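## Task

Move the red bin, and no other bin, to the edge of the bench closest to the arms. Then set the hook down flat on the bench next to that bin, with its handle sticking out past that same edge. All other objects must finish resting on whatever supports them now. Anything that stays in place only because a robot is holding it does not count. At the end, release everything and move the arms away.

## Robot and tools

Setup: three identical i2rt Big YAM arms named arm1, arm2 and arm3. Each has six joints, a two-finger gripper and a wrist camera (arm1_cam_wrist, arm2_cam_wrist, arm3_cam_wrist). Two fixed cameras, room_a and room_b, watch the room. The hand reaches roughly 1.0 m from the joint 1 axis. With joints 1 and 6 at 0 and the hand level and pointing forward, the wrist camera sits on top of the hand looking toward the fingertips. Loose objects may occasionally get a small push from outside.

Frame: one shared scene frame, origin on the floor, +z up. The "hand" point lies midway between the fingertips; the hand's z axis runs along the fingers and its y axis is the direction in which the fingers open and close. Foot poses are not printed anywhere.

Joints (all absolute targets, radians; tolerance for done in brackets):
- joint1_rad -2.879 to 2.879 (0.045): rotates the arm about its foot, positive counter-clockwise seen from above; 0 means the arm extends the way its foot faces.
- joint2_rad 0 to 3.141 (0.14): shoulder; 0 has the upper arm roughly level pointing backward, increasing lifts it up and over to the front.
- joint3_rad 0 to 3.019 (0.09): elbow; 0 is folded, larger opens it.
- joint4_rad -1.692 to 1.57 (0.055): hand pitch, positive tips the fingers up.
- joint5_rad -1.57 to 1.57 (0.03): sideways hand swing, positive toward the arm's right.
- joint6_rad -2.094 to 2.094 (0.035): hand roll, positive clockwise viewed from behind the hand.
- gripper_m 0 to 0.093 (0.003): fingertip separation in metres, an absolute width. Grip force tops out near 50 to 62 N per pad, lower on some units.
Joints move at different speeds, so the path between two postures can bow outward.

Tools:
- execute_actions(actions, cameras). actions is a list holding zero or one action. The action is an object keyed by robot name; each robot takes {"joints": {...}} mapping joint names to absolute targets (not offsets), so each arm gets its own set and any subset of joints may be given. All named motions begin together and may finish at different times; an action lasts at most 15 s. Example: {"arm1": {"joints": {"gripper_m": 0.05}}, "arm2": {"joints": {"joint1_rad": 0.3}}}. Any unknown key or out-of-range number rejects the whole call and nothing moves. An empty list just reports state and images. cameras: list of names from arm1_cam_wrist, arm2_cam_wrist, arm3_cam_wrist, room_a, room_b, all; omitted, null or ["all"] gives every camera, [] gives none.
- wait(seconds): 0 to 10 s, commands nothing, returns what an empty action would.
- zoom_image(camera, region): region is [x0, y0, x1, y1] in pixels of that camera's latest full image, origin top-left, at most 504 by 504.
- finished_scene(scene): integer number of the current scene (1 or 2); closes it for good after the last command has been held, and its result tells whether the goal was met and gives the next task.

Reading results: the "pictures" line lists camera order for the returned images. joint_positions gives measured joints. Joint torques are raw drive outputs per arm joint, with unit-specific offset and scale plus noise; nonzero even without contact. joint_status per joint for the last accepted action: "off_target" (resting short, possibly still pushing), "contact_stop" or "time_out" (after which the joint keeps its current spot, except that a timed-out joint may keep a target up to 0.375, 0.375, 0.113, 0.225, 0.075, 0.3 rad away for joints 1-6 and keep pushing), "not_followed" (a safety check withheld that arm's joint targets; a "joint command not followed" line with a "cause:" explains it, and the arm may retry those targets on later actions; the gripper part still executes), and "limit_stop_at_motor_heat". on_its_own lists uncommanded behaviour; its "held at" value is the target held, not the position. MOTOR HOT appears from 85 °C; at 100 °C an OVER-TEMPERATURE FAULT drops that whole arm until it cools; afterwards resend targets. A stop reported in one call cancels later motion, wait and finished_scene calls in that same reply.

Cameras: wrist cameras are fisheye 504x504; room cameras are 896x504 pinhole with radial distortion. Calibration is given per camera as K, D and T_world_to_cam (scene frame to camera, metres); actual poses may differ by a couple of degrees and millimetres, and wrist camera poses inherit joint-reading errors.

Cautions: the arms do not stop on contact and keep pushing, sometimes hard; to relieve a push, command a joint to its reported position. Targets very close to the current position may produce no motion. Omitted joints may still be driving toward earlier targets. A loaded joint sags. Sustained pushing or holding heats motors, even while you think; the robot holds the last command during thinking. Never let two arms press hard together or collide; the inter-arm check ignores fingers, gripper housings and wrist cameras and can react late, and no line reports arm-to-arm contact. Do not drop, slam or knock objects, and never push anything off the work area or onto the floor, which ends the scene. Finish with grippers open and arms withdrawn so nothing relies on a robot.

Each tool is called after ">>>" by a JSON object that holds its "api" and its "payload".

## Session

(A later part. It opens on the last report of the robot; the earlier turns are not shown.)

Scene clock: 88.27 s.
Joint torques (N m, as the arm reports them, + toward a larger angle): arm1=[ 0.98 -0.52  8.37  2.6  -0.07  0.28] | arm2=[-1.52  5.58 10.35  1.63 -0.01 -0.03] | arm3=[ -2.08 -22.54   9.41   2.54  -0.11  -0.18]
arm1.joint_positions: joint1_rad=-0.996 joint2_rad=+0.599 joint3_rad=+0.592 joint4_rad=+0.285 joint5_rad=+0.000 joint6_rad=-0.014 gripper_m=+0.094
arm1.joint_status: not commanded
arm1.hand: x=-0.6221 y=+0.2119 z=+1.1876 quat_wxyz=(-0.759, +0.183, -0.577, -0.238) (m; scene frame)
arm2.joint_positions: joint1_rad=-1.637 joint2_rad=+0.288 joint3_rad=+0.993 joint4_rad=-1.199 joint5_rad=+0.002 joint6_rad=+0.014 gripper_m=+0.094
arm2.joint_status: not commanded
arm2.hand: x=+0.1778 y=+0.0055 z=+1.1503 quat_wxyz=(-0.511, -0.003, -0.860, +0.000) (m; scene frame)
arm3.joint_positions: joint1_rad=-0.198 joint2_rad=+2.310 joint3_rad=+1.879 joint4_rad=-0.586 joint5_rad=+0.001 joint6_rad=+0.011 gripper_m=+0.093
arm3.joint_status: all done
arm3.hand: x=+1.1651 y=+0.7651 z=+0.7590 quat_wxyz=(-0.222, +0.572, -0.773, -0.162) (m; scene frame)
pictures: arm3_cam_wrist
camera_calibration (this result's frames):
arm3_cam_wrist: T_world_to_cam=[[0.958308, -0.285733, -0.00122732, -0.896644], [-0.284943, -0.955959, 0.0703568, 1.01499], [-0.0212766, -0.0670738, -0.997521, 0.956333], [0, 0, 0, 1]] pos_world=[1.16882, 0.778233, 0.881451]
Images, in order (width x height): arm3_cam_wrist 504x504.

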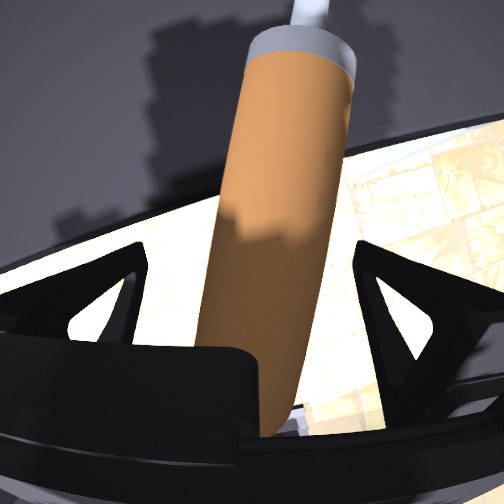

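>>> {"api": "execute_actions", "payload": {"actions": [{"arm3":{"joints":{"gripper_m":0.0}}}], "cameras": []}}

>>> {"api": "execute_actions", "payload": {"actions": [{"arm3":{"joints":{"joint2_rad":1.9,"joint3_rad":1.85,"joint4_rad":-0.95}}}], "cameras": ["arm3_cam_wrist"]}}

>>> {"api": "execute_actions", "payload": {"actions": [{"arm3":{"joints":{"joint1_rad":1.666,"joint2_rad":1.36,"joint3_rad":1.34,"joint4_rad":-0.97}},"arm2":{"joints":{"joint3_rad":1.3}}}], "cameras": ["arm3_cam_wrist","arm2_cam_wrist","room_b"]}}

Scene clock: 94.03 s.
Joint torques (N m, as the arm reports them, + toward a larger angle): arm1=[ 0.9  -0.47  8.35  2.6  -0.07  0.28] | arm2=[-1.8   5.82 10.34  1.63 -0.02 -0.04] | arm3=[ -1.65 -23.25   9.36   2.38   0.03  -0.09]
arm1.joint_positions: joint1_rad=-0.996 joint2_rad=+0.599 joint3_rad=+0.592 joint4_rad=+0.285 joint5_rad=+0.000 joint6_rad=-0.014 gripper_m=+0.094
arm1.joint_status: not commanded
arm1.hand: x=-0.6221 y=+0.2119 z=+1.1876 quat_wxyz=(-0.759, +0.183, -0.577, -0.238) (m; scene frame)
arm2.joint_positions: joint1_rad=-1.637 joint2_rad=+0.288 joint3_rad=+0.993 joint4_rad=-1.199 joint5_rad=+0.002 joint6_rad=+0.014 gripper_m=+0.094
arm2.joint_status: not commanded
arm2.hand: x=+0.1778 y=+0.0055 z=+1.1503 quat_wxyz=(-0.511, -0.003, -0.860, +0.000) (m; scene frame)
arm3.joint_positions: joint1_rad=-0.202 joint2_rad=+2.310 joint3_rad=+1.879 joint4_rad=-0.584 joint5_rad=-0.003 joint6_rad=+0.004 gripper_m=+0.027
arm3.joint_status: gripper_m off_target (ended at +0.027, target +0.000)
arm3.hand: x=+1.1676 y=+0.7648 z=+0.7593 quat_wxyz=(-0.222, +0.573, -0.772, -0.162) (m; scene frame)
pictures: none
No camera images: the call's "cameras" was empty. Leave "cameras" out to get every camera's image.

Scene clock: 95.57 s.
Joint torques (N m, as the arm reports them, + toward a larger angle): arm1=[ 1.01 -0.56  8.37  2.61 -0.07  0.28] | arm2=[-1.6   5.39 10.37  1.64 -0.02 -0.04] | arm3=[ -1.61 -20.63  11.81   2.56   0.05  -0.1 ]
arm1.joint_positions: joint1_rad=-0.996 joint2_rad=+0.599 joint3_rad=+0.592 joint4_rad=+0.285 joint5_rad=+0.000 joint6_rad=-0.014 gripper_m=+0.094
arm1.joint_status: not commanded
arm1.hand: x=-0.6221 y=+0.2119 z=+1.1876 quat_wxyz=(-0.759, +0.183, -0.577, -0.238) (m; scene frame)
arm2.joint_positions: joint1_rad=-1.637 joint2_rad=+0.288 joint3_rad=+0.993 joint4_rad=-1.199 joint5_rad=+0.002 joint6_rad=+0.014 gripper_m=+0.094
arm2.joint_status: not commanded
arm2.hand: x=+0.1778 y=+0.0055 z=+1.1503 quat_wxyz=(-0.511, -0.003, -0.860, +0.000) (m; scene frame)
arm3.joint_positions: joint1_rad=-0.202 joint2_rad=+1.932 joint3_rad=+1.812 joint4_rad=-0.967 joint5_rad=-0.003 joint6_rad=+0.004 gripper_m=+0.027
arm3.joint_status: all done
arm3.hand: x=+1.1396 y=+0.6775 z=+0.9600 quat_wxyz=(-0.194, +0.579, -0.779, -0.141) (m; scene frame)
pictures: arm3_cam_wrist
camera_calibration (this result's frames):
arm3_cam_wrist: T_world_to_cam=[[0.959306, -0.282368, -0.000771549, -0.900806], [-0.27943, -0.949712, 0.141303, 0.831198], [-0.0406322, -0.135337, -0.989966, 1.21141], [0, 0, 0, 1]] pos_world=[1.14563, 0.698989, 1.08111]
Images, in order (width x height): arm3_cam_wrist 504x504.

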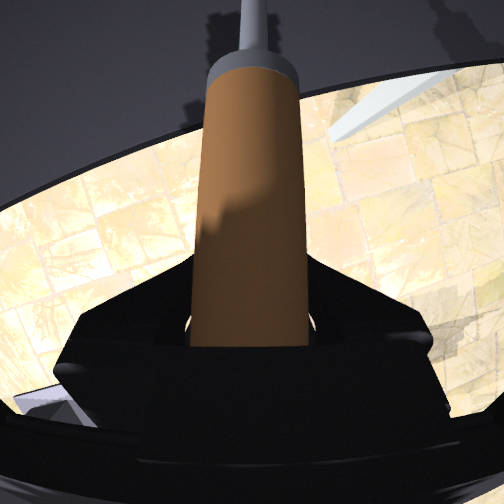

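Scene clock: 97.57 s.
Joint torques (N m, as the arm reports them, + toward a larger angle): arm1=[ 0.94 -0.56  8.37  2.61 -0.07  0.28] | arm2=[-2.04  6.64  9.69  1.88 -0.01 -0.06] | arm3=[ -2.05 -13.63  11.53   2.47   0.04  -0.08]
arm1.joint_positions: joint1_rad=-0.996 joint2_rad=+0.599 joint3_rad=+0.592 joint4_rad=+0.285 joint5_rad=+0.000 joint6_rad=-0.014 gripper_m=+0.094
arm1.joint_status: not commanded
arm1.hand: x=-0.6221 y=+0.2119 z=+1.1876 quat_wxyz=(-0.759, +0.183, -0.577, -0.238) (m; scene frame)
arm2.joint_positions: joint1_rad=-1.637 joint2_rad=+0.300 joint3_rad=+1.281 joint4_rad=-1.202 joint5_rad=+0.002 joint6_rad=+0.014 gripper_m=+0.094
arm2.joint_status: all done
arm2.hand: x=+0.1255 y=+0.0064 z=+1.2873 quat_wxyz=(-0.623, -0.002, -0.782, -0.001) (m; scene frame)
arm3.joint_positions: joint1_rad=+1.673 joint2_rad=+1.390 joint3_rad=+1.309 joint4_rad=-0.986 joint5_rad=-0.002 joint6_rad=+0.003 gripper_m=+0.027
arm3.joint_status: all done
arm3.hand: x=+0.4138 y=-0.0107 z=+1.0261 quat_wxyz=(+0.003, +0.970, +0.004, -0.245) (m; scene frame)
pictures: arm2_cam_wrist, arm3_cam_wrist, room_b
camera_calibration (this result's frames):
arm2_cam_wrist: T_world_to_cam=[[0.00918359, -0.99993, -0.00747749, 0.0142446], [-0.75818, -0.00208733, -0.652042, 0.939969], [0.65198, 0.0116574, -0.758146, 1.0118], [0, 0, 0, 1]] pos_world=[0.0528579, 0.00441066, 1.3801]
arm3_cam_wrist: T_world_to_cam=[[-0.0184325, 0.999787, -0.00923593, 0.0281611], [0.991142, 0.0194867, 0.13137, -0.539781], [0.131522, -0.00673264, -0.99129, 1.08577], [0, 0, 0, 1]] pos_world=[0.392716, -0.0103265, 1.14748]
Images, in order (width x height): arm2_cam_wrist 504x504, arm3_cam_wrist 504x504, room_b 896x504.

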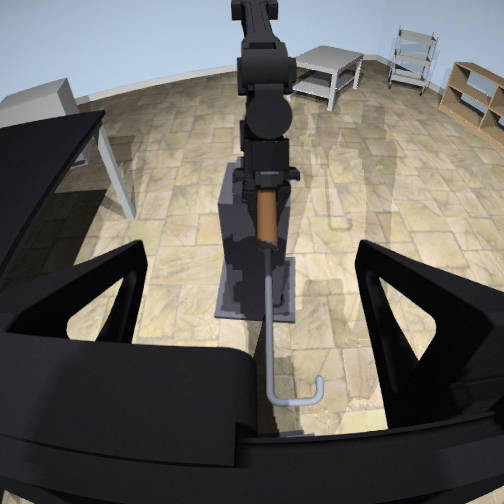

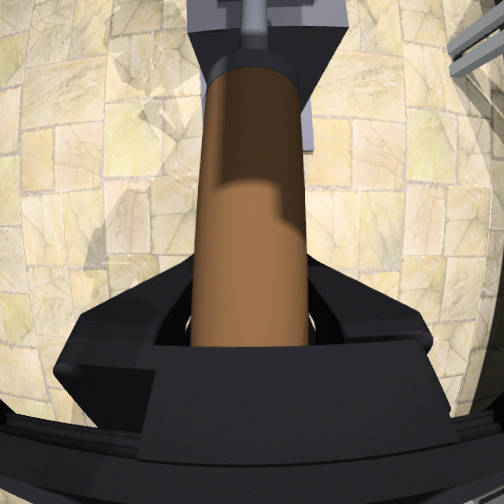

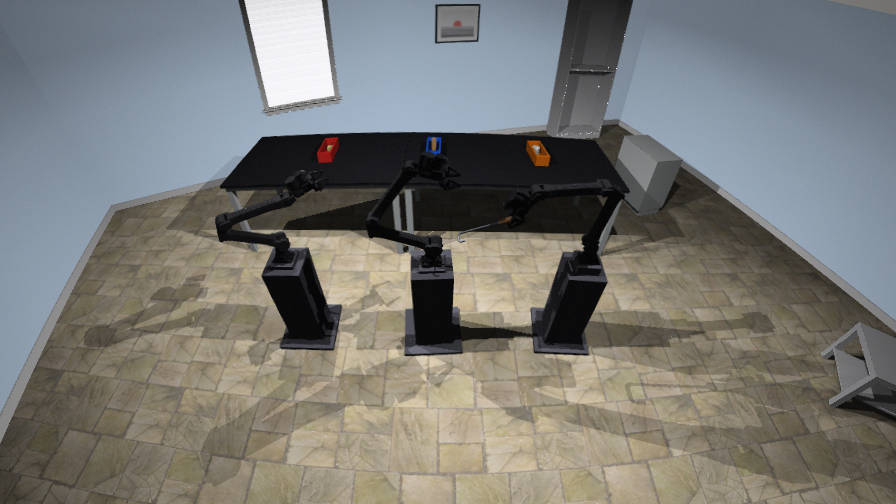

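>>> {"api": "execute_actions", "payload": {"actions": [{"arm3":{"joints":{"joint2_rad":0.94,"joint3_rad":1.02,"joint4_rad":-1.04}},"arm2":{"joints":{"joint1_rad":-1.685,"joint2_rad":1.1,"joint3_rad":1.62,"joint4_rad":-1.41}}}], "cameras": ["arm2_cam_wrist","room_b"]}}

>>> {"api": "zoom_image", "payload": {"camera": "room_b", "region": [400, 130, 640, 280]}}

Scene clock: 105.53 s.
Joint torques (N m, as the arm reports them, + toward a larger angle): arm1=[ 0.88 -0.46  8.39  2.62 -0.07  0.28] | arm2=[-2.12 -8.33 12.4   0.89  0.   -0.03] | arm3=[-2.08 -5.78 11.74  3.13  0.02 -0.09]
arm1.joint_positions: joint1_rad=-0.996 joint2_rad=+0.599 joint3_rad=+0.592 joint4_rad=+0.285 joint5_rad=+0.000 joint6_rad=-0.014 gripper_m=+0.094
arm1.joint_status: not commanded
arm1.hand: x=-0.6221 y=+0.2119 z=+1.1876 quat_wxyz=(-0.759, +0.183, -0.577, -0.238) (m; scene frame)
arm2.joint_positions: joint1_rad=-1.679 joint2_rad=+1.107 joint3_rad=+1.602 joint4_rad=-1.405 joint5_rad=+0.002 joint6_rad=+0.014 gripper_m=+0.094
arm2.joint_status: all done
arm2.hand: x=+0.3927 y=-0.0099 z=+1.2016 quat_wxyz=(-0.322, -0.023, -0.946, +0.009) (m; scene frame)
arm3.joint_positions: joint1_rad=+1.673 joint2_rad=+0.952 joint3_rad=+0.985 joint4_rad=-1.068 joint5_rad=-0.002 joint6_rad=+0.003 gripper_m=+0.027
arm3.joint_status: all done
arm3.hand: x=+0.5689 y=-0.0089 z=+1.0385 quat_wxyz=(+0.003, +0.965, +0.004, -0.261) (m; scene frame)
pictures: arm2_cam_wrist, room_b
camera_calibration (this result's frames):
arm2_cam_wrist: T_world_to_cam=[[-0.0434443, -0.999028, -0.00745467, 0.015447], [-0.998838, 0.0435894, -0.0205613, 0.422867], [0.0208663, 0.00655274, -0.999761, 1.31094], [0, 0, 0, 1]] pos_world=[0.395692, -0.0115908, 1.31943]
Images, in order (width x height): arm2_cam_wrist 504x504, room_b 896x504.

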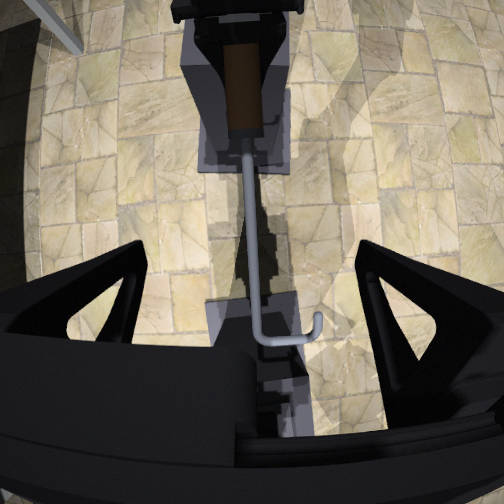

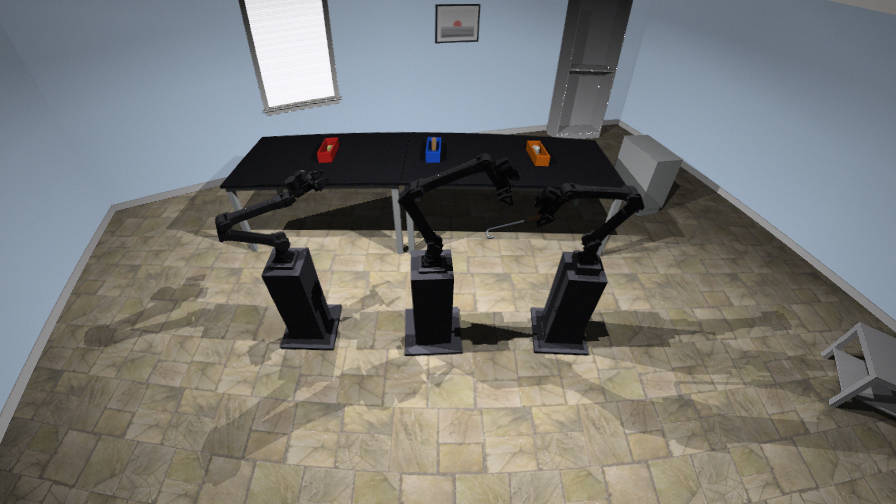

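Region (400, 130, 640, 280) of room_b's 896x504 image, scaled by 2.100, with more detail than that image has; it fills the top 315 rows of this view, and the rest is white.

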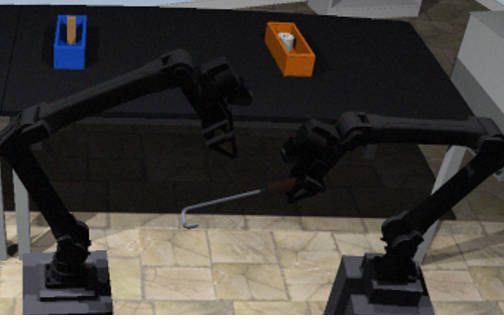

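>>> {"api": "execute_actions", "payload": {"actions": [{"arm3":{"joints":{"joint4_rad":-0.8}},"arm2":{"joints":{"joint2_rad":0.92,"joint3_rad":1.36,"joint4_rad":-1.4}}}], "cameras": ["arm2_cam_wrist","room_b"]}}

>>> {"api": "zoom_image", "payload": {"camera": "room_b", "region": [400, 130, 640, 280]}}

Scene clock: 110.10 s.
Joint torques (N m, as the arm reports them, + toward a larger angle): arm1=[ 0.92 -0.54  8.37  2.6  -0.07  0.28] | arm2=[-1.77 -2.83 10.46  1.28  0.01 -0.01] | arm3=[-2.07 -6.11 11.99  4.12  0.01 -0.08]
arm1.joint_positions: joint1_rad=-0.996 joint2_rad=+0.599 joint3_rad=+0.592 joint4_rad=+0.285 joint5_rad=+0.000 joint6_rad=-0.014 gripper_m=+0.094
arm1.joint_status: not commanded
arm1.hand: x=-0.6221 y=+0.2119 z=+1.1876 quat_wxyz=(-0.759, +0.183, -0.577, -0.238) (m; scene frame)
arm2.joint_positions: joint1_rad=-1.679 joint2_rad=+0.910 joint3_rad=+1.361 joint4_rad=-1.404 joint5_rad=+0.002 joint6_rad=+0.014 gripper_m=+0.094
arm2.joint_status: all done
arm2.hand: x=+0.3213 y=-0.0076 z=+1.1525 quat_wxyz=(-0.302, -0.024, -0.953, +0.009) (m; scene frame)
arm3.joint_positions: joint1_rad=+1.673 joint2_rad=+0.952 joint3_rad=+0.985 joint4_rad=-0.845 joint5_rad=-0.002 joint6_rad=+0.003 gripper_m=+0.027
arm3.joint_status: all done
arm3.hand: x=+0.5249 y=-0.0094 z=+1.0709 quat_wxyz=(+0.004, +0.930, +0.004, -0.366) (m; scene frame)
pictures: arm2_cam_wrist, room_b
camera_calibration (this result's frames):
arm2_cam_wrist: T_world_to_cam=[[-0.0441172, -0.999, -0.00720991, 0.0142056], [-0.998796, 0.0439511, 0.021777, 0.301662], [-0.0214384, 0.00816197, -0.999737, 1.27689], [0, 0, 0, 1]] pos_world=[0.329301, -0.00948894, 1.27009]
Images, in order (width x height): arm2_cam_wrist 504x504, room_b 896x504.

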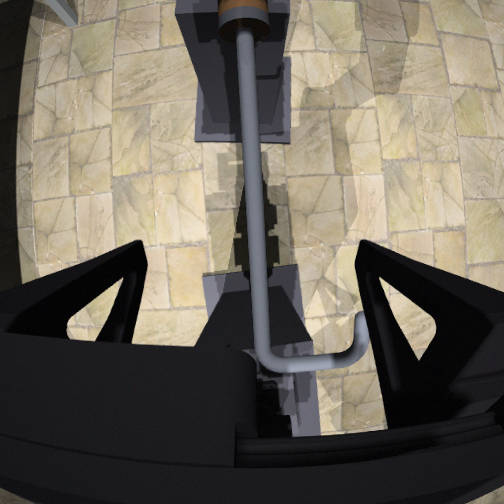

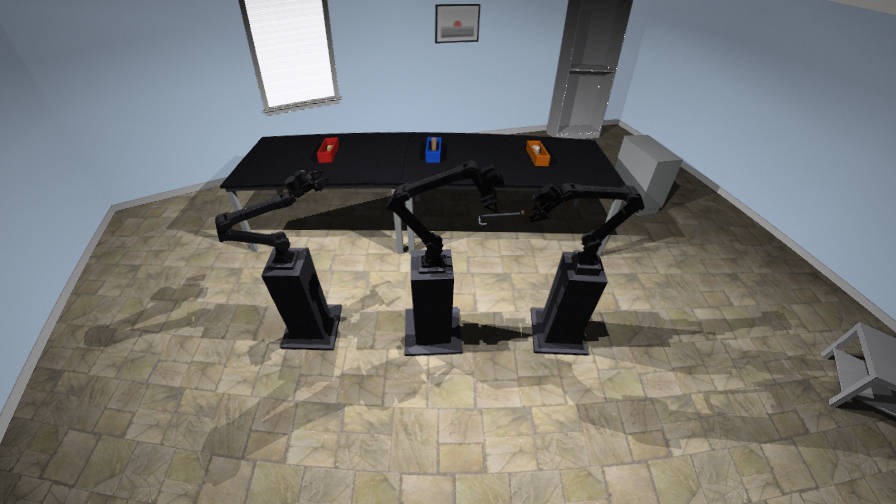

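Region (400, 130, 640, 280) of room_b's 896x504 image, scaled by 2.100, with more detail than that image has; it fills the top 315 rows of this view, and the rest is white.

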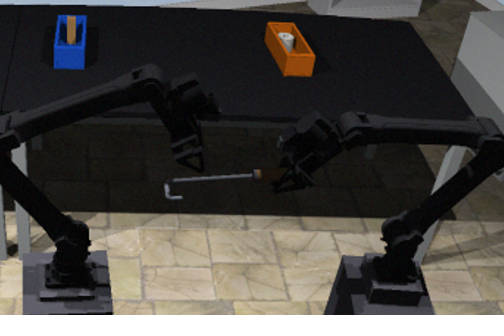

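>>> {"api": "execute_actions", "payload": {"actions": [{"arm2":{"joints":{"joint1_rad":-1.7,"joint2_rad":1.13,"joint3_rad":1.39,"joint4_rad":-1.45,"gripper_m":0.06}}}], "cameras": ["arm2_cam_wrist","room_b"]}}

>>> {"api": "zoom_image", "payload": {"camera": "room_b", "region": [440, 150, 600, 250]}}

Scene clock: 115.40 s.
Joint torques (N m, as the arm reports them, + toward a larger angle): arm1=[ 0.92 -0.56  8.35  2.64 -0.07  0.28] | arm2=[-2.26 -9.4  13.92  0.34 -0.01 -0.02] | arm3=[-2.2  -6.14 11.98  4.1   0.03 -0.09]
arm1.joint_positions: joint1_rad=-0.996 joint2_rad=+0.599 joint3_rad=+0.592 joint4_rad=+0.285 joint5_rad=+0.000 joint6_rad=-0.014 gripper_m=+0.094
arm1.joint_status: not commanded
arm1.hand: x=-0.6221 y=+0.2119 z=+1.1876 quat_wxyz=(-0.759, +0.183, -0.577, -0.238) (m; scene frame)
arm2.joint_positions: joint1_rad=-1.691 joint2_rad=+1.146 joint3_rad=+1.361 joint4_rad=-1.444 joint5_rad=+0.002 joint6_rad=+0.014 gripper_m=+0.060
arm2.joint_status: all done
arm2.hand: x=+0.3746 y=-0.0153 z=+1.0680 quat_wxyz=(-0.167, -0.031, -0.985, +0.008) (m; scene frame)
arm3.joint_positions: joint1_rad=+1.673 joint2_rad=+0.952 joint3_rad=+0.985 joint4_rad=-0.845 joint5_rad=-0.002 joint6_rad=+0.003 gripper_m=+0.027
arm3.joint_status: not commanded
arm3.hand: x=+0.5249 y=-0.0094 z=+1.0709 quat_wxyz=(+0.004, +0.930, +0.004, -0.366) (m; scene frame)
pictures: arm2_cam_wrist, room_b
camera_calibration (this result's frames):
arm2_cam_wrist: T_world_to_cam=[[-0.0611552, -0.998116, -0.00486242, 0.0121192], [-0.953823, 0.0570046, 0.294912, 0.0486724], [-0.294079, 0.0226733, -0.955512, 1.24879], [0, 0, 0, 1]] pos_world=[0.414409, -0.0189923, 1.17894]
Images, in order (width x height): arm2_cam_wrist 504x504, room_b 896x504.

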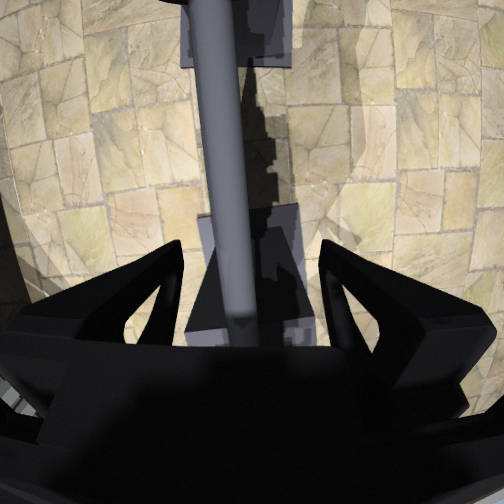

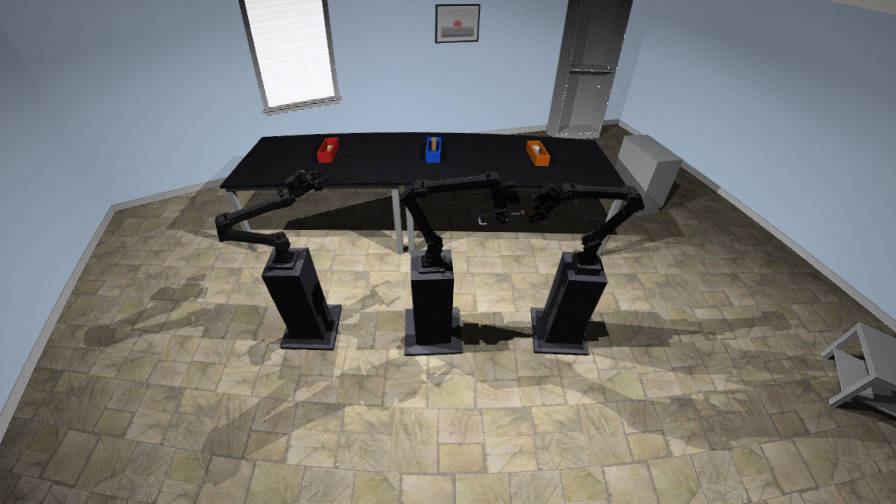

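Region (440, 150, 600, 250) of room_b's 896x504 image, scaled by 3.150, with more detail than that image has; it fills the top 315 rows of this view, and the rest is white.

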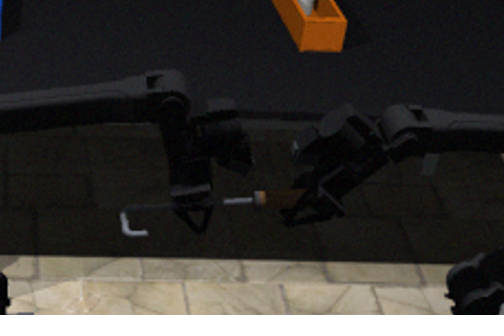

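>>> {"api": "execute_actions", "payload": {"actions": [{"arm2":{"joints":{"gripper_m":0.0}},"arm1":{"joints":{"joint1_rad":-1.622,"joint2_rad":0.15,"joint3_rad":0.49,"joint4_rad":0.8}}}], "cameras": []}}

>>> {"api": "execute_actions", "payload": {"actions": [{"arm3":{"joints":{"gripper_m":0.093}}}], "cameras": ["arm2_cam_wrist"]}}

>>> {"api": "execute_actions", "payload": {"actions": [{"arm3":{"joints":{"joint2_rad":0.4,"joint3_rad":0.9}}}], "cameras": ["room_b"]}}

Scene clock: 122.57 s.
Joint torques (N m, as the arm reports them, + toward a larger angle): arm1=[ 0.8   5.45  7.87  1.32 -0.07  0.28] | arm2=[-2.29 -9.86 13.67  0.56  0.54  0.35] | arm3=[-2.2  -5.87 12.    4.04 -0.01 -0.14]
arm1.joint_positions: joint1_rad=-1.615 joint2_rad=+0.138 joint3_rad=+0.470 joint4_rad=+0.789 joint5_rad=+0.000 joint6_rad=-0.013 gripper_m=+0.094
arm1.joint_status: all done
arm1.hand: x=-0.7955 y=-0.0003 z=+1.3202 quat_wxyz=(-0.973, -0.001, -0.229, +0.009) (m; scene frame)
arm2.joint_positions: joint1_rad=-1.685 joint2_rad=+1.146 joint3_rad=+1.361 joint4_rad=-1.445 joint5_rad=-0.012 joint6_rad=-0.034 gripper_m=+0.008
arm2.joint_status: gripper_m off_target (ended at +0.008, target +0.000)
arm2.hand: x=+0.3746 y=-0.0106 z=+1.0680 quat_wxyz=(-0.166, -0.004, -0.986, +0.005) (m; scene frame)
arm3.joint_positions: joint1_rad=+1.674 joint2_rad=+0.952 joint3_rad=+0.985 joint4_rad=-0.845 joint5_rad=-0.001 joint6_rad=+0.007 gripper_m=+0.027
arm3.joint_status: not commanded
arm3.hand: x=+0.5248 y=-0.0097 z=+1.0710 quat_wxyz=(+0.005, +0.930, +0.003, -0.367) (m; scene frame)
pictures: none
No camera images: the call's "cameras" was empty. Leave "cameras" out to get every camera's image.

Scene clock: 123.30 s.
Joint torques (N m, as the arm reports them, + toward a larger angle): arm1=[ 0.73  5.46  7.88  1.36 -0.07  0.28] | arm2=[-2.5  -9.65 13.67  0.75  0.27  0.2 ] | arm3=[-2.15 -5.82 12.01  2.92 -0.02 -0.13]
arm1.joint_positions: joint1_rad=-1.615 joint2_rad=+0.138 joint3_rad=+0.470 joint4_rad=+0.789 joint5_rad=+0.000 joint6_rad=-0.013 gripper_m=+0.094
arm1.joint_status: not commanded
arm1.hand: x=-0.7955 y=-0.0003 z=+1.3202 quat_wxyz=(-0.973, -0.001, -0.229, +0.009) (m; scene frame)
arm2.joint_positions: joint1_rad=-1.691 joint2_rad=+1.146 joint3_rad=+1.361 joint4_rad=-1.453 joint5_rad=-0.005 joint6_rad=-0.015 gripper_m=+0.008
arm2.joint_status: not commanded
arm2.hand: x=+0.3727 y=-0.0138 z=+1.0674 quat_wxyz=(-0.163, -0.016, -0.987, +0.007) (m; scene frame)
arm3.joint_positions: joint1_rad=+1.674 joint2_rad=+0.951 joint3_rad=+0.985 joint4_rad=-0.817 joint5_rad=-0.001 joint6_rad=+0.007 gripper_m=+0.093
arm3.joint_status: all done
arm3.hand: x=+0.5201 y=-0.0097 z=+1.0761 quat_wxyz=(+0.005, +0.925, +0.003, -0.380) (m; scene frame)
pictures: arm2_cam_wrist
camera_calibration (this result's frames):
arm2_cam_wrist: T_world_to_cam=[[-0.0317241, -0.999495, -0.00185309, -0.000704624], [-0.952486, 0.02967, 0.303135, 0.0373414], [-0.302927, 0.0113817, -0.952946, 1.24796], [0, 0, 0, 1]] pos_world=[0.413584, -0.0160161, 1.17791]
Images, in order (width x height): arm2_cam_wrist 504x504.

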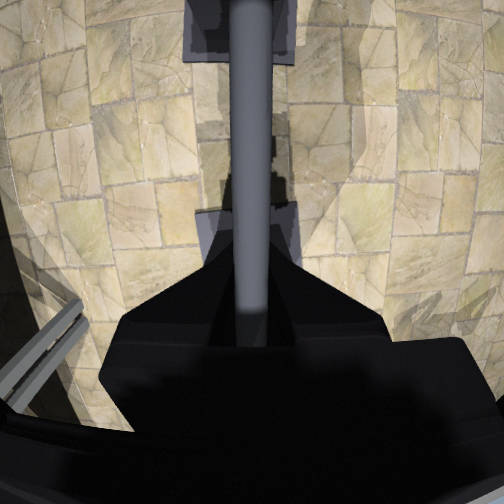

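Scene clock: 124.60 s.
Joint torques (N m, as the arm reports them, + toward a larger angle): arm1=[ 0.67  5.44  7.89  1.34 -0.06  0.28] | arm2=[ -2.11 -10.07  13.68   0.66   0.27   0.17] | arm3=[-2.33  3.01 10.54  3.06 -0.01 -0.15]
arm1.joint_positions: joint1_rad=-1.615 joint2_rad=+0.138 joint3_rad=+0.470 joint4_rad=+0.789 joint5_rad=+0.000 joint6_rad=-0.013 gripper_m=+0.094
arm1.joint_status: not commanded
arm1.hand: x=-0.7955 y=-0.0003 z=+1.3202 quat_wxyz=(-0.973, -0.001, -0.229, +0.009) (m; scene frame)
arm2.joint_positions: joint1_rad=-1.691 joint2_rad=+1.146 joint3_rad=+1.361 joint4_rad=-1.453 joint5_rad=-0.005 joint6_rad=-0.014 gripper_m=+0.008
arm2.joint_status: not commanded
arm2.hand: x=+0.3727 y=-0.0138 z=+1.0674 quat_wxyz=(-0.163, -0.017, -0.987, +0.007) (m; scene frame)
arm3.joint_positions: joint1_rad=+1.674 joint2_rad=+0.388 joint3_rad=+0.878 joint4_rad=-0.811 joint5_rad=-0.001 joint6_rad=+0.007 gripper_m=+0.093
arm3.joint_status: all done
arm3.hand: x=+0.6650 y=-0.0078 z=+1.1986 quat_wxyz=(+0.007, +0.813, +0.002, -0.582) (m; scene frame)
pictures: room_b
Images, in order (width x height): room_b 896x504.

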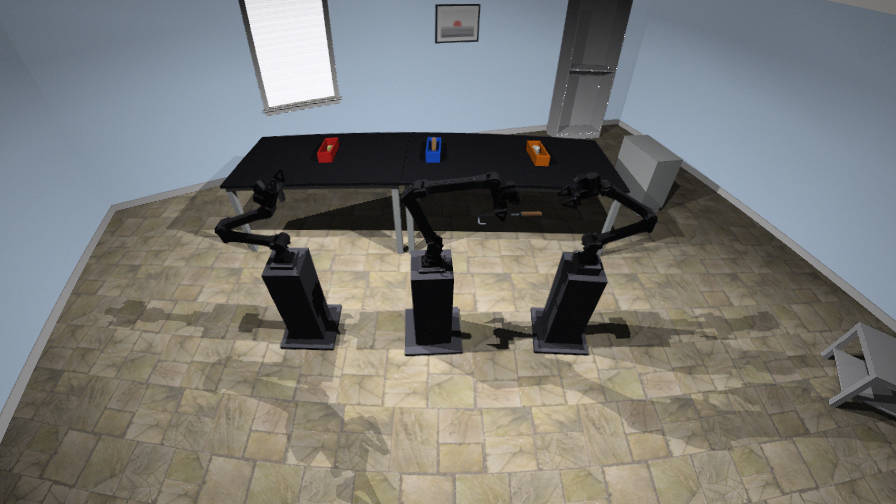

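>>> {"api": "execute_actions", "payload": {"actions": [{"arm2":{"joints":{"joint1_rad":1.499,"joint2_rad":0.93,"joint3_rad":1.25,"joint4_rad":-1.54}},"arm3":{"joints":{"joint1_rad":0.0}}}], "cameras": []}}

>>> {"api": "execute_actions", "payload": {"actions": [{"arm1":{"joints":{"joint4_rad":-0.32}}}], "cameras": ["arm1_cam_wrist","room_b"]}}

>>> {"api": "zoom_image", "payload": {"camera": "room_b", "region": [210, 150, 450, 270]}}

Scene clock: 130.77 s.
Joint torques (N m, as the arm reports them, + toward a larger angle): arm1=[ 0.78  5.33  7.89  1.33 -0.06  0.28] | arm2=[-1.21 -5.37 12.7   0.85  0.1   0.12] | arm3=[-2.22  2.91 10.62  3.07 -0.05 -0.15]
arm1.joint_positions: joint1_rad=-1.615 joint2_rad=+0.138 joint3_rad=+0.470 joint4_rad=+0.789 joint5_rad=+0.000 joint6_rad=-0.013 gripper_m=+0.094
arm1.joint_status: not commanded
arm1.hand: x=-0.7955 y=-0.0003 z=+1.3202 quat_wxyz=(-0.973, -0.001, -0.229, +0.009) (m; scene frame)
arm2.joint_positions: joint1_rad=+1.496 joint2_rad=+0.939 joint3_rad=+1.228 joint4_rad=-1.544 joint5_rad=-0.002 joint6_rad=-0.009 gripper_m=+0.008
arm2.joint_status: all done
arm2.hand: x=-0.3035 y=+0.0066 z=+1.0701 quat_wxyz=(+0.004, +0.987, +0.001, -0.160) (m; scene frame)
arm3.joint_positions: joint1_rad=+0.007 joint2_rad=+0.388 joint3_rad=+0.878 joint4_rad=-0.811 joint5_rad=+0.000 joint6_rad=+0.007 gripper_m=+0.093
arm3.joint_status: all done
arm3.hand: x=+0.9547 y=+0.2617 z=+1.2008 quat_wxyz=(-0.431, +0.549, -0.597, -0.395) (m; scene frame)
pictures: none
No camera images: the call's "cameras" was empty. Leave "cameras" out to get every camera's image.

Scene clock: 132.37 s.
Joint torques (N m, as the arm reports them, + toward a larger angle): arm1=[ 0.78  3.94  8.89  1.96 -0.07  0.28] | arm2=[-0.74 -5.42 12.72  0.74  0.1   0.15] | arm3=[-2.23  2.89 10.53  3.08 -0.05 -0.11]
arm1.joint_positions: joint1_rad=-1.615 joint2_rad=+0.138 joint3_rad=+0.470 joint4_rad=-0.314 joint5_rad=+0.000 joint6_rad=-0.013 gripper_m=+0.094
arm1.joint_status: all done
arm1.hand: x=-0.6594 y=-0.0003 z=+1.1016 quat_wxyz=(-0.709, +0.001, -0.705, +0.006) (m; scene frame)
arm2.joint_positions: joint1_rad=+1.496 joint2_rad=+0.939 joint3_rad=+1.228 joint4_rad=-1.544 joint5_rad=-0.002 joint6_rad=-0.009 gripper_m=+0.008
arm2.joint_status: not commanded
arm2.hand: x=-0.3035 y=+0.0066 z=+1.0701 quat_wxyz=(+0.004, +0.987, +0.001, -0.160) (m; scene frame)
arm3.joint_positions: joint1_rad=+0.007 joint2_rad=+0.388 joint3_rad=+0.878 joint4_rad=-0.811 joint5_rad=+0.000 joint6_rad=+0.007 gripper_m=+0.093
arm3.joint_status: not commanded
arm3.hand: x=+0.9547 y=+0.2617 z=+1.2008 quat_wxyz=(-0.431, +0.549, -0.597, -0.395) (m; scene frame)
pictures: arm1_cam_wrist, room_b
camera_calibration (this result's frames):
arm1_cam_wrist: T_world_to_cam=[[-0.003116, -0.999828, 0.0182946, -0.0245638], [-0.588227, -0.0129621, -0.808592, 0.507062], [0.80869, -0.0132809, -0.588085, 1.30531], [0, 0, 0, 1]] pos_world=[-0.757396, -0.000651288, 1.17809]
Images, in order (width x height): arm1_cam_wrist 504x504, room_b 896x504.

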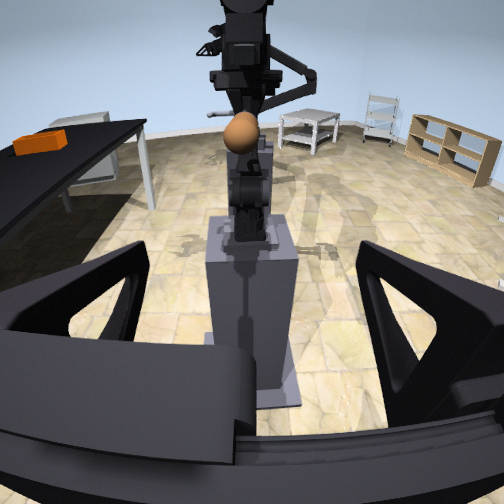

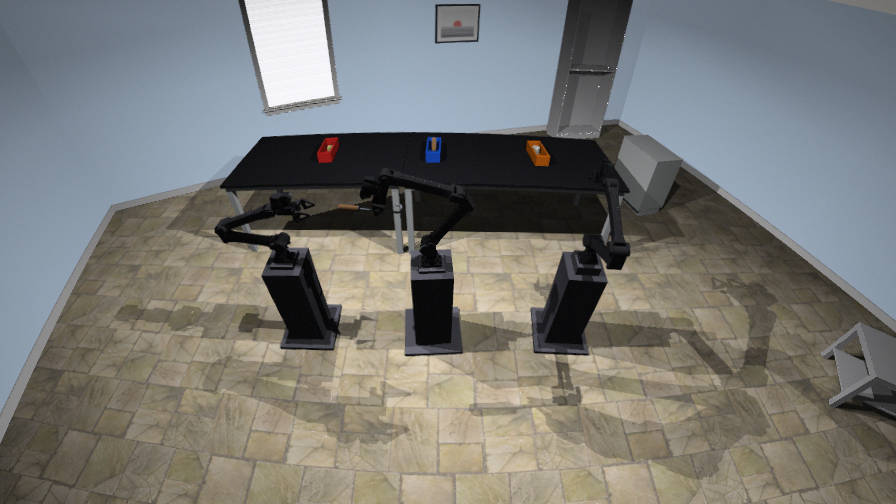

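Region (210, 150, 450, 270) of room_b's 896x504 image, scaled by 2.100, with more detail than that image has.

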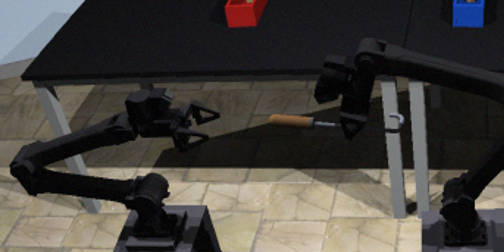

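>>> {"api": "execute_actions", "payload": {"actions": [{"arm1":{"joints":{"joint1_rad":-1.595,"joint2_rad":0.925,"joint3_rad":0.72,"joint4_rad":0.25}}}], "cameras": ["arm1_cam_wrist","room_b"]}}

>>> {"api": "zoom_image", "payload": {"camera": "room_b", "region": [280, 160, 440, 250]}}

Scene clock: 138.40 s.
Joint torques (N m, as the arm reports them, + toward a larger angle): arm1=[ 2.16 -5.16  9.01  3.05 -0.07  0.28] | arm2=[-0.85 -5.27 12.76  0.73  0.13  0.16] | arm3=[-2.13  3.01 10.51  3.05 -0.06 -0.14]
arm1.joint_positions: joint1_rad=-1.605 joint2_rad=+0.935 joint3_rad=+0.700 joint4_rad=+0.229 joint5_rad=+0.000 joint6_rad=-0.013 gripper_m=+0.094
arm1.joint_status: all done
arm1.hand: x=-0.4533 y=+0.0033 z=+1.1052 quat_wxyz=(-0.701, +0.005, -0.713, +0.002) (m; scene frame)
arm2.joint_positions: joint1_rad=+1.496 joint2_rad=+0.939 joint3_rad=+1.228 joint4_rad=-1.544 joint5_rad=-0.002 joint6_rad=-0.009 gripper_m=+0.008
arm2.joint_status: not commanded
arm2.hand: x=-0.3035 y=+0.0066 z=+1.0701 quat_wxyz=(+0.004, +0.987, +0.001, -0.160) (m; scene frame)
arm3.joint_positions: joint1_rad=+0.007 joint2_rad=+0.388 joint3_rad=+0.878 joint4_rad=-0.811 joint5_rad=+0.000 joint6_rad=+0.007 gripper_m=+0.093
arm3.joint_status: not commanded
arm3.hand: x=+0.9547 y=+0.2617 z=+1.2008 quat_wxyz=(-0.431, +0.549, -0.597, -0.395) (m; scene frame)
pictures: arm1_cam_wrist, room_b
camera_calibration (this result's frames):
arm1_cam_wrist: T_world_to_cam=[[0.00770977, -0.999806, 0.018103, -0.0152229], [-0.607597, -0.0190622, -0.794017, 0.606335], [0.794208, -0.0048776, -0.607626, 1.15586], [0, 0, 0, 1]] pos_world=[-0.549471, 0.00197595, 1.18405]
Images, in order (width x height): arm1_cam_wrist 504x504, room_b 896x504.

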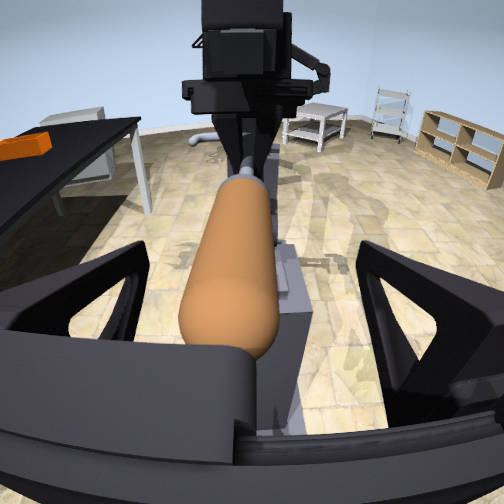

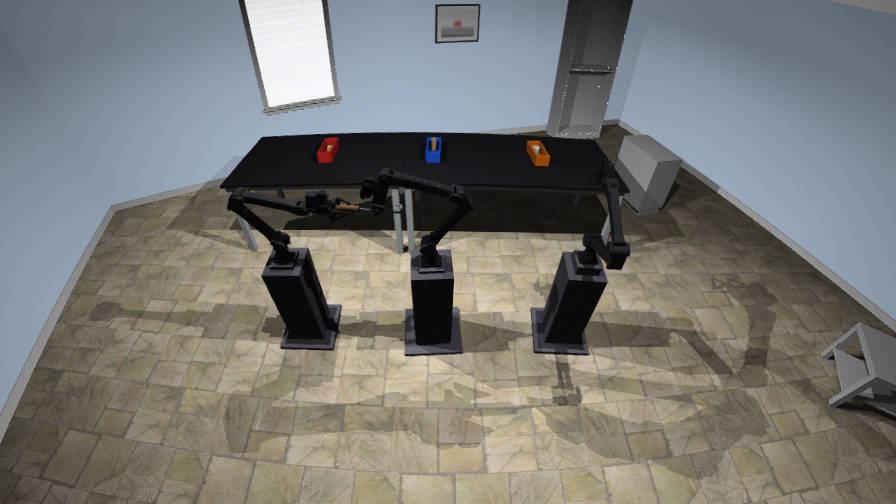

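Region (280, 160, 440, 250) of room_b's 896x504 image, scaled by 3.150, with more detail than that image has; it fills the top 284 rows of this view, and the rest is white.

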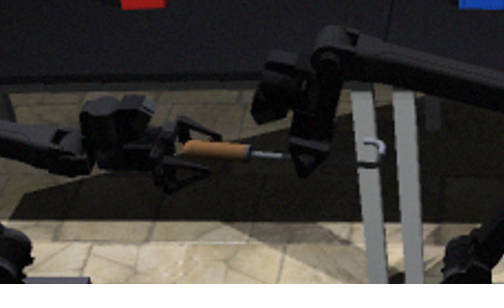

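>>> {"api": "execute_actions", "payload": {"actions": [{"arm1":{"joints":{"joint1_rad":-1.58,"joint2_rad":0.99,"joint3_rad":0.815,"joint4_rad":0.11}}}], "cameras": ["arm1_cam_wrist"]}}

>>> {"api": "execute_actions", "payload": {"actions": [{"arm1":{"joints":{"gripper_m":0}}}], "cameras": ["arm1_cam_wrist"]}}

Scene clock: 144.30 s.
Joint torques (N m, as the arm reports them, + toward a larger angle): arm1=[ 2.07 -4.71 12.07  1.93 -0.07  0.28] | arm2=[-1.04 -4.86 12.69  1.09  0.12  0.15] | arm3=[-2.34  2.87 10.51  3.05 -0.05 -0.15]
arm1.joint_positions: joint1_rad=-1.589 joint2_rad=+0.984 joint3_rad=+0.749 joint4_rad=+0.119 joint5_rad=+0.000 joint6_rad=-0.013 gripper_m=+0.094
arm1.joint_status: all done
arm1.hand: x=-0.4382 y=+0.0114 z=+1.0856 quat_wxyz=(-0.660, +0.011, -0.751, -0.004) (m; scene frame)
arm2.joint_positions: joint1_rad=+1.496 joint2_rad=+0.939 joint3_rad=+1.228 joint4_rad=-1.550 joint5_rad=-0.002 joint6_rad=-0.009 gripper_m=+0.008
arm2.joint_status: not commanded
arm2.hand: x=-0.3020 y=+0.0066 z=+1.0696 quat_wxyz=(+0.004, +0.988, +0.001, -0.157) (m; scene frame)
arm3.joint_positions: joint1_rad=+0.007 joint2_rad=+0.388 joint3_rad=+0.878 joint4_rad=-0.811 joint5_rad=+0.000 joint6_rad=+0.007 gripper_m=+0.093
arm3.joint_status: not commanded
arm3.hand: x=+0.9547 y=+0.2617 z=+1.2008 quat_wxyz=(-0.431, +0.549, -0.597, -0.395) (m; scene frame)
pictures: arm1_cam_wrist
camera_calibration (this result's frames):
arm1_cam_wrist: T_world_to_cam=[[0.0264835, -0.999497, 0.0174318, 0.00205269], [-0.691353, -0.0309082, -0.721856, 0.485229], [0.722031, 0.00706574, -0.691824, 1.19164], [0, 0, 0, 1]] pos_world=[-0.524991, 0.0086294, 1.17463]
Images, in order (width x height): arm1_cam_wrist 504x504.

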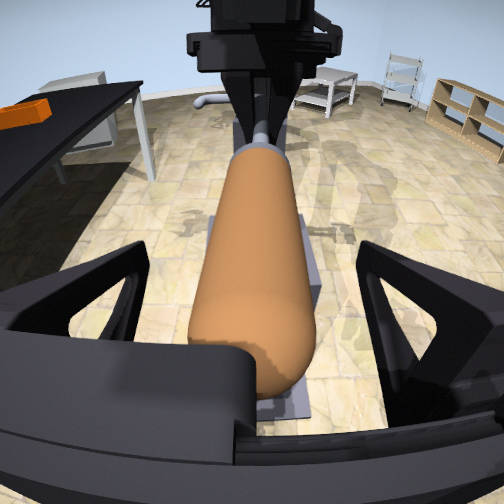

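Scene clock: 145.03 s.
Joint torques (N m, as the arm reports them, + toward a larger angle): arm1=[ 2.04 -4.7  12.03  1.94 -0.21  0.27] | arm2=[-0.62 -5.08 12.73  1.08  0.04  0.13] | arm3=[-2.08  3.13 10.54  2.99 -0.06 -0.13]
arm1.joint_positions: joint1_rad=-1.588 joint2_rad=+0.984 joint3_rad=+0.749 joint4_rad=+0.117 joint5_rad=+0.004 joint6_rad=-0.013 gripper_m=+0.029
arm1.joint_status: gripper_m off_target (ended at +0.029, target +0.000)
arm1.hand: x=-0.4382 y=+0.0112 z=+1.0853 quat_wxyz=(-0.660, +0.010, -0.752, -0.003) (m; scene frame)
arm2.joint_positions: joint1_rad=+1.496 joint2_rad=+0.939 joint3_rad=+1.228 joint4_rad=-1.551 joint5_rad=+0.001 joint6_rad=-0.008 gripper_m=+0.008
arm2.joint_status: not commanded
arm2.hand: x=-0.3019 y=+0.0070 z=+1.0696 quat_wxyz=(+0.003, +0.988, +0.001, -0.157) (m; scene frame)
arm3.joint_positions: joint1_rad=+0.007 joint2_rad=+0.388 joint3_rad=+0.878 joint4_rad=-0.811 joint5_rad=+0.000 joint6_rad=+0.007 gripper_m=+0.093
arm3.joint_status: not commanded
arm3.hand: x=+0.9547 y=+0.2617 z=+1.2008 quat_wxyz=(-0.431, +0.549, -0.597, -0.395) (m; scene frame)
pictures: arm1_cam_wrist
camera_calibration (this result's frames):
arm1_cam_wrist: T_world_to_cam=[[0.0238183, -0.999563, 0.0174835, 0.00061493], [-0.692265, -0.0291079, -0.721056, 0.483711], [0.72125, 0.00507106, -0.692656, 1.19205], [0, 0, 0, 1]] pos_world=[-0.524928, 0.00864946, 1.17446]
Images, in order (width x height): arm1_cam_wrist 504x504.

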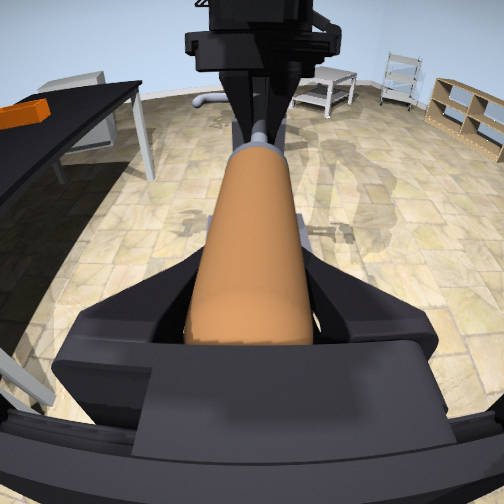

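Too low; regrasp higher.

>>> {"api": "execute_actions", "payload": {"actions": [{"arm1":{"joints":{"gripper_m":0.07,"joint3_rad":0.85,"joint4_rad":0.1}}}], "cameras": ["arm1_cam_wrist"]}}

Scene clock: 148.07 s.
Joint torques (N m, as the arm reports them, + toward a larger angle): arm1=[ 2.07 -4.83 11.75  2.15 -0.2   0.27] | arm2=[-1.22 -5.22 12.83  1.09  0.02  0.08] | arm3=[-2.31  2.89 10.49  3.07 -0.05 -0.11]
arm1.joint_positions: joint1_rad=-1.588 joint2_rad=+0.984 joint3_rad=+0.790 joint4_rad=+0.102 joint5_rad=+0.004 joint6_rad=-0.013 gripper_m=+0.070
arm1.joint_status: all done
arm1.hand: x=-0.4339 y=+0.0112 z=+1.1072 quat_wxyz=(-0.669, +0.010, -0.743, -0.003) (m; scene frame)
arm2.joint_positions: joint1_rad=+1.496 joint2_rad=+0.939 joint3_rad=+1.228 joint4_rad=-1.552 joint5_rad=+0.001 joint6_rad=-0.005 gripper_m=+0.008
arm2.joint_status: not commanded
arm2.hand: x=-0.3015 y=+0.0070 z=+1.0696 quat_wxyz=(+0.003, +0.988, -0.001, -0.156) (m; scene frame)
arm3.joint_positions: joint1_rad=+0.007 joint2_rad=+0.388 joint3_rad=+0.878 joint4_rad=-0.811 joint5_rad=+0.000 joint6_rad=+0.007 gripper_m=+0.093
arm3.joint_status: not commanded
arm3.hand: x=+0.9547 y=+0.2617 z=+1.2008 quat_wxyz=(-0.431, +0.549, -0.597, -0.395) (m; scene frame)
pictures: arm1_cam_wrist
camera_calibration (this result's frames):
arm1_cam_wrist: T_world_to_cam=[[0.023599, -0.999575, 0.0171114, 0.000523732], [-0.67305, -0.0285416, -0.739046, 0.530752], [0.73922, 0.00592388, -0.673438, 1.19061], [0, 0, 0, 1]] pos_world=[-0.522913, 0.00861899, 1.19404]
Images, in order (width x height): arm1_cam_wrist 504x504.

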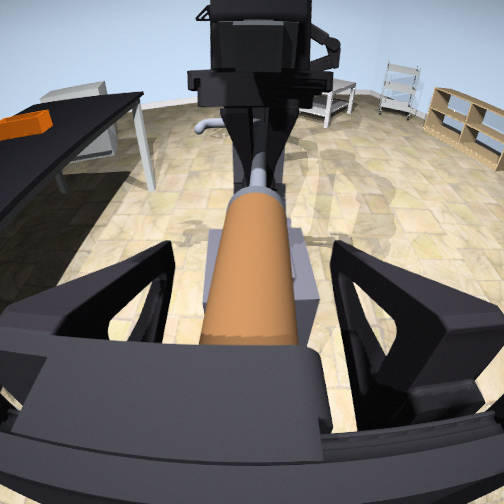

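>>> {"api": "execute_actions", "payload": {"actions": [{"arm1":{"joints":{"gripper_m":0}}}], "cameras": []}}

>>> {"api": "execute_actions", "payload": {"actions": [{"arm2":{"joints":{"gripper_m":0.06}}}], "cameras": []}}

>>> {"api": "execute_actions", "payload": {"actions": [{"arm2":{"joints":{"joint2_rad":0.3}}}], "cameras": ["arm1_cam_wrist"]}}

Scene clock: 154.20 s.
Joint torques (N m, as the arm reports them, + toward a larger angle): arm1=[ 2.05 -4.78 11.66  2.15 -0.25  0.27] | arm2=[-0.94 -5.15 12.71  1.17  0.01  0.11] | arm3=[-2.26  3.05 10.55  3.02 -0.05 -0.11]
arm1.joint_positions: joint1_rad=-1.588 joint2_rad=+0.984 joint3_rad=+0.790 joint4_rad=+0.102 joint5_rad=+0.005 joint6_rad=-0.013 gripper_m=+0.030
arm1.joint_status: gripper_m off_target (ended at +0.030, target +0.000)
arm1.hand: x=-0.4339 y=+0.0110 z=+1.1072 quat_wxyz=(-0.669, +0.010, -0.743, -0.003) (m; scene frame)
arm2.joint_positions: joint1_rad=+1.496 joint2_rad=+0.939 joint3_rad=+1.228 joint4_rad=-1.552 joint5_rad=+0.001 joint6_rad=-0.005 gripper_m=+0.008
arm2.joint_status: not commanded
arm2.hand: x=-0.3016 y=+0.0070 z=+1.0696 quat_wxyz=(+0.003, +0.988, -0.001, -0.156) (m; scene frame)
arm3.joint_positions: joint1_rad=+0.007 joint2_rad=+0.388 joint3_rad=+0.878 joint4_rad=-0.811 joint5_rad=+0.000 joint6_rad=+0.007 gripper_m=+0.093
arm3.joint_status: not commanded
arm3.hand: x=+0.9547 y=+0.2617 z=+1.2008 quat_wxyz=(-0.431, +0.549, -0.597, -0.395) (m; scene frame)
pictures: none
No camera images: the call's "cameras" was empty. Leave "cameras" out to get every camera's image.

Scene clock: 155.33 s.
Joint torques (N m, as the arm reports them, + toward a larger angle): arm1=[ 1.95 -7.07 11.64  3.37 -0.17  0.28] | arm2=[-0.96 -5.1  12.58  1.08  0.01  0.12] | arm3=[-2.02  2.75 10.59  3.07 -0.07 -0.13]
arm1.joint_positions: joint1_rad=-1.588 joint2_rad=+1.012 joint3_rad=+0.790 joint4_rad=+0.070 joint5_rad=+0.003 joint6_rad=-0.013 gripper_m=+0.030
arm1.joint_status: not commanded
arm1.hand: x=-0.4283 y=+0.0116 z=+1.0865 quat_wxyz=(-0.647, +0.011, -0.762, -0.003) (m; scene frame)
arm2.joint_positions: joint1_rad=+1.496 joint2_rad=+0.938 joint3_rad=+1.228 joint4_rad=-1.551 joint5_rad=+0.001 joint6_rad=-0.005 gripper_m=+0.060
arm2.joint_status: all done
arm2.hand: x=-0.3017 y=+0.0070 z=+1.0699 quat_wxyz=(+0.003, +0.988, -0.001, -0.157) (m; scene frame)
arm3.joint_positions: joint1_rad=+0.007 joint2_rad=+0.388 joint3_rad=+0.878 joint4_rad=-0.811 joint5_rad=+0.000 joint6_rad=+0.007 gripper_m=+0.093
arm3.joint_status: not commanded
arm3.hand: x=+0.9547 y=+0.2617 z=+1.2008 quat_wxyz=(-0.431, +0.549, -0.597, -0.395) (m; scene frame)
pictures: none
No camera images: the call's "cameras" was empty. Leave "cameras" out to get every camera's image.

Scene clock: 156.70 s.
Joint torques (N m, as the arm reports them, + toward a larger angle): arm1=[ 1.97 -7.26 11.63  3.37 -0.17  0.27] | arm2=[-1.32  7.84 10.21  1.8   0.02  0.12] | arm3=[-2.35  2.65 10.56  3.11 -0.07 -0.14]
arm1.joint_positions: joint1_rad=-1.588 joint2_rad=+1.012 joint3_rad=+0.790 joint4_rad=+0.070 joint5_rad=+0.003 joint6_rad=-0.013 gripper_m=+0.030
arm1.joint_status: not commanded
arm1.hand: x=-0.4283 y=+0.0116 z=+1.0865 quat_wxyz=(-0.647, +0.011, -0.762, -0.003) (m; scene frame)
arm2.joint_positions: joint1_rad=+1.496 joint2_rad=+0.290 joint3_rad=+1.228 joint4_rad=-1.547 joint5_rad=+0.001 joint6_rad=-0.005 gripper_m=+0.060
arm2.joint_status: all done
arm2.hand: x=-0.1133 y=+0.0070 z=+1.1889 quat_wxyz=(+0.001, +0.885, -0.002, -0.465) (m; scene frame)
arm3.joint_positions: joint1_rad=+0.007 joint2_rad=+0.388 joint3_rad=+0.878 joint4_rad=-0.811 joint5_rad=+0.000 joint6_rad=+0.007 gripper_m=+0.093
arm3.joint_status: not commanded
arm3.hand: x=+0.9547 y=+0.2617 z=+1.2008 quat_wxyz=(-0.431, +0.549, -0.597, -0.395) (m; scene frame)
pictures: arm1_cam_wrist
camera_calibration (this result's frames):
arm1_cam_wrist: T_world_to_cam=[[0.0255801, -0.999531, 0.0168427, 0.00221613], [-0.715507, -0.0300724, -0.697958, 0.456403], [0.698137, 0.00580273, -0.715941, 1.20114], [0, 0, 0, 1]] pos_world=[-0.512059, 0.0089703, 1.17846]
Images, in order (width x height): arm1_cam_wrist 504x504.

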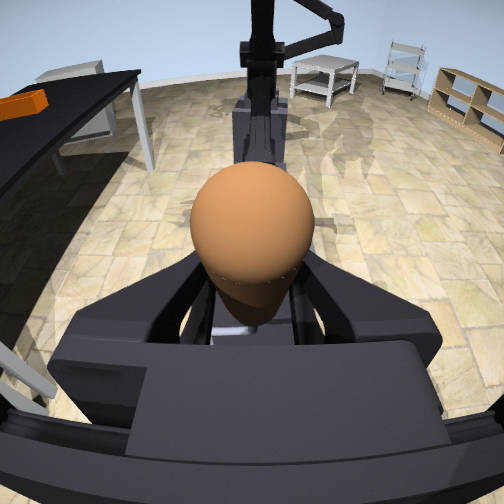

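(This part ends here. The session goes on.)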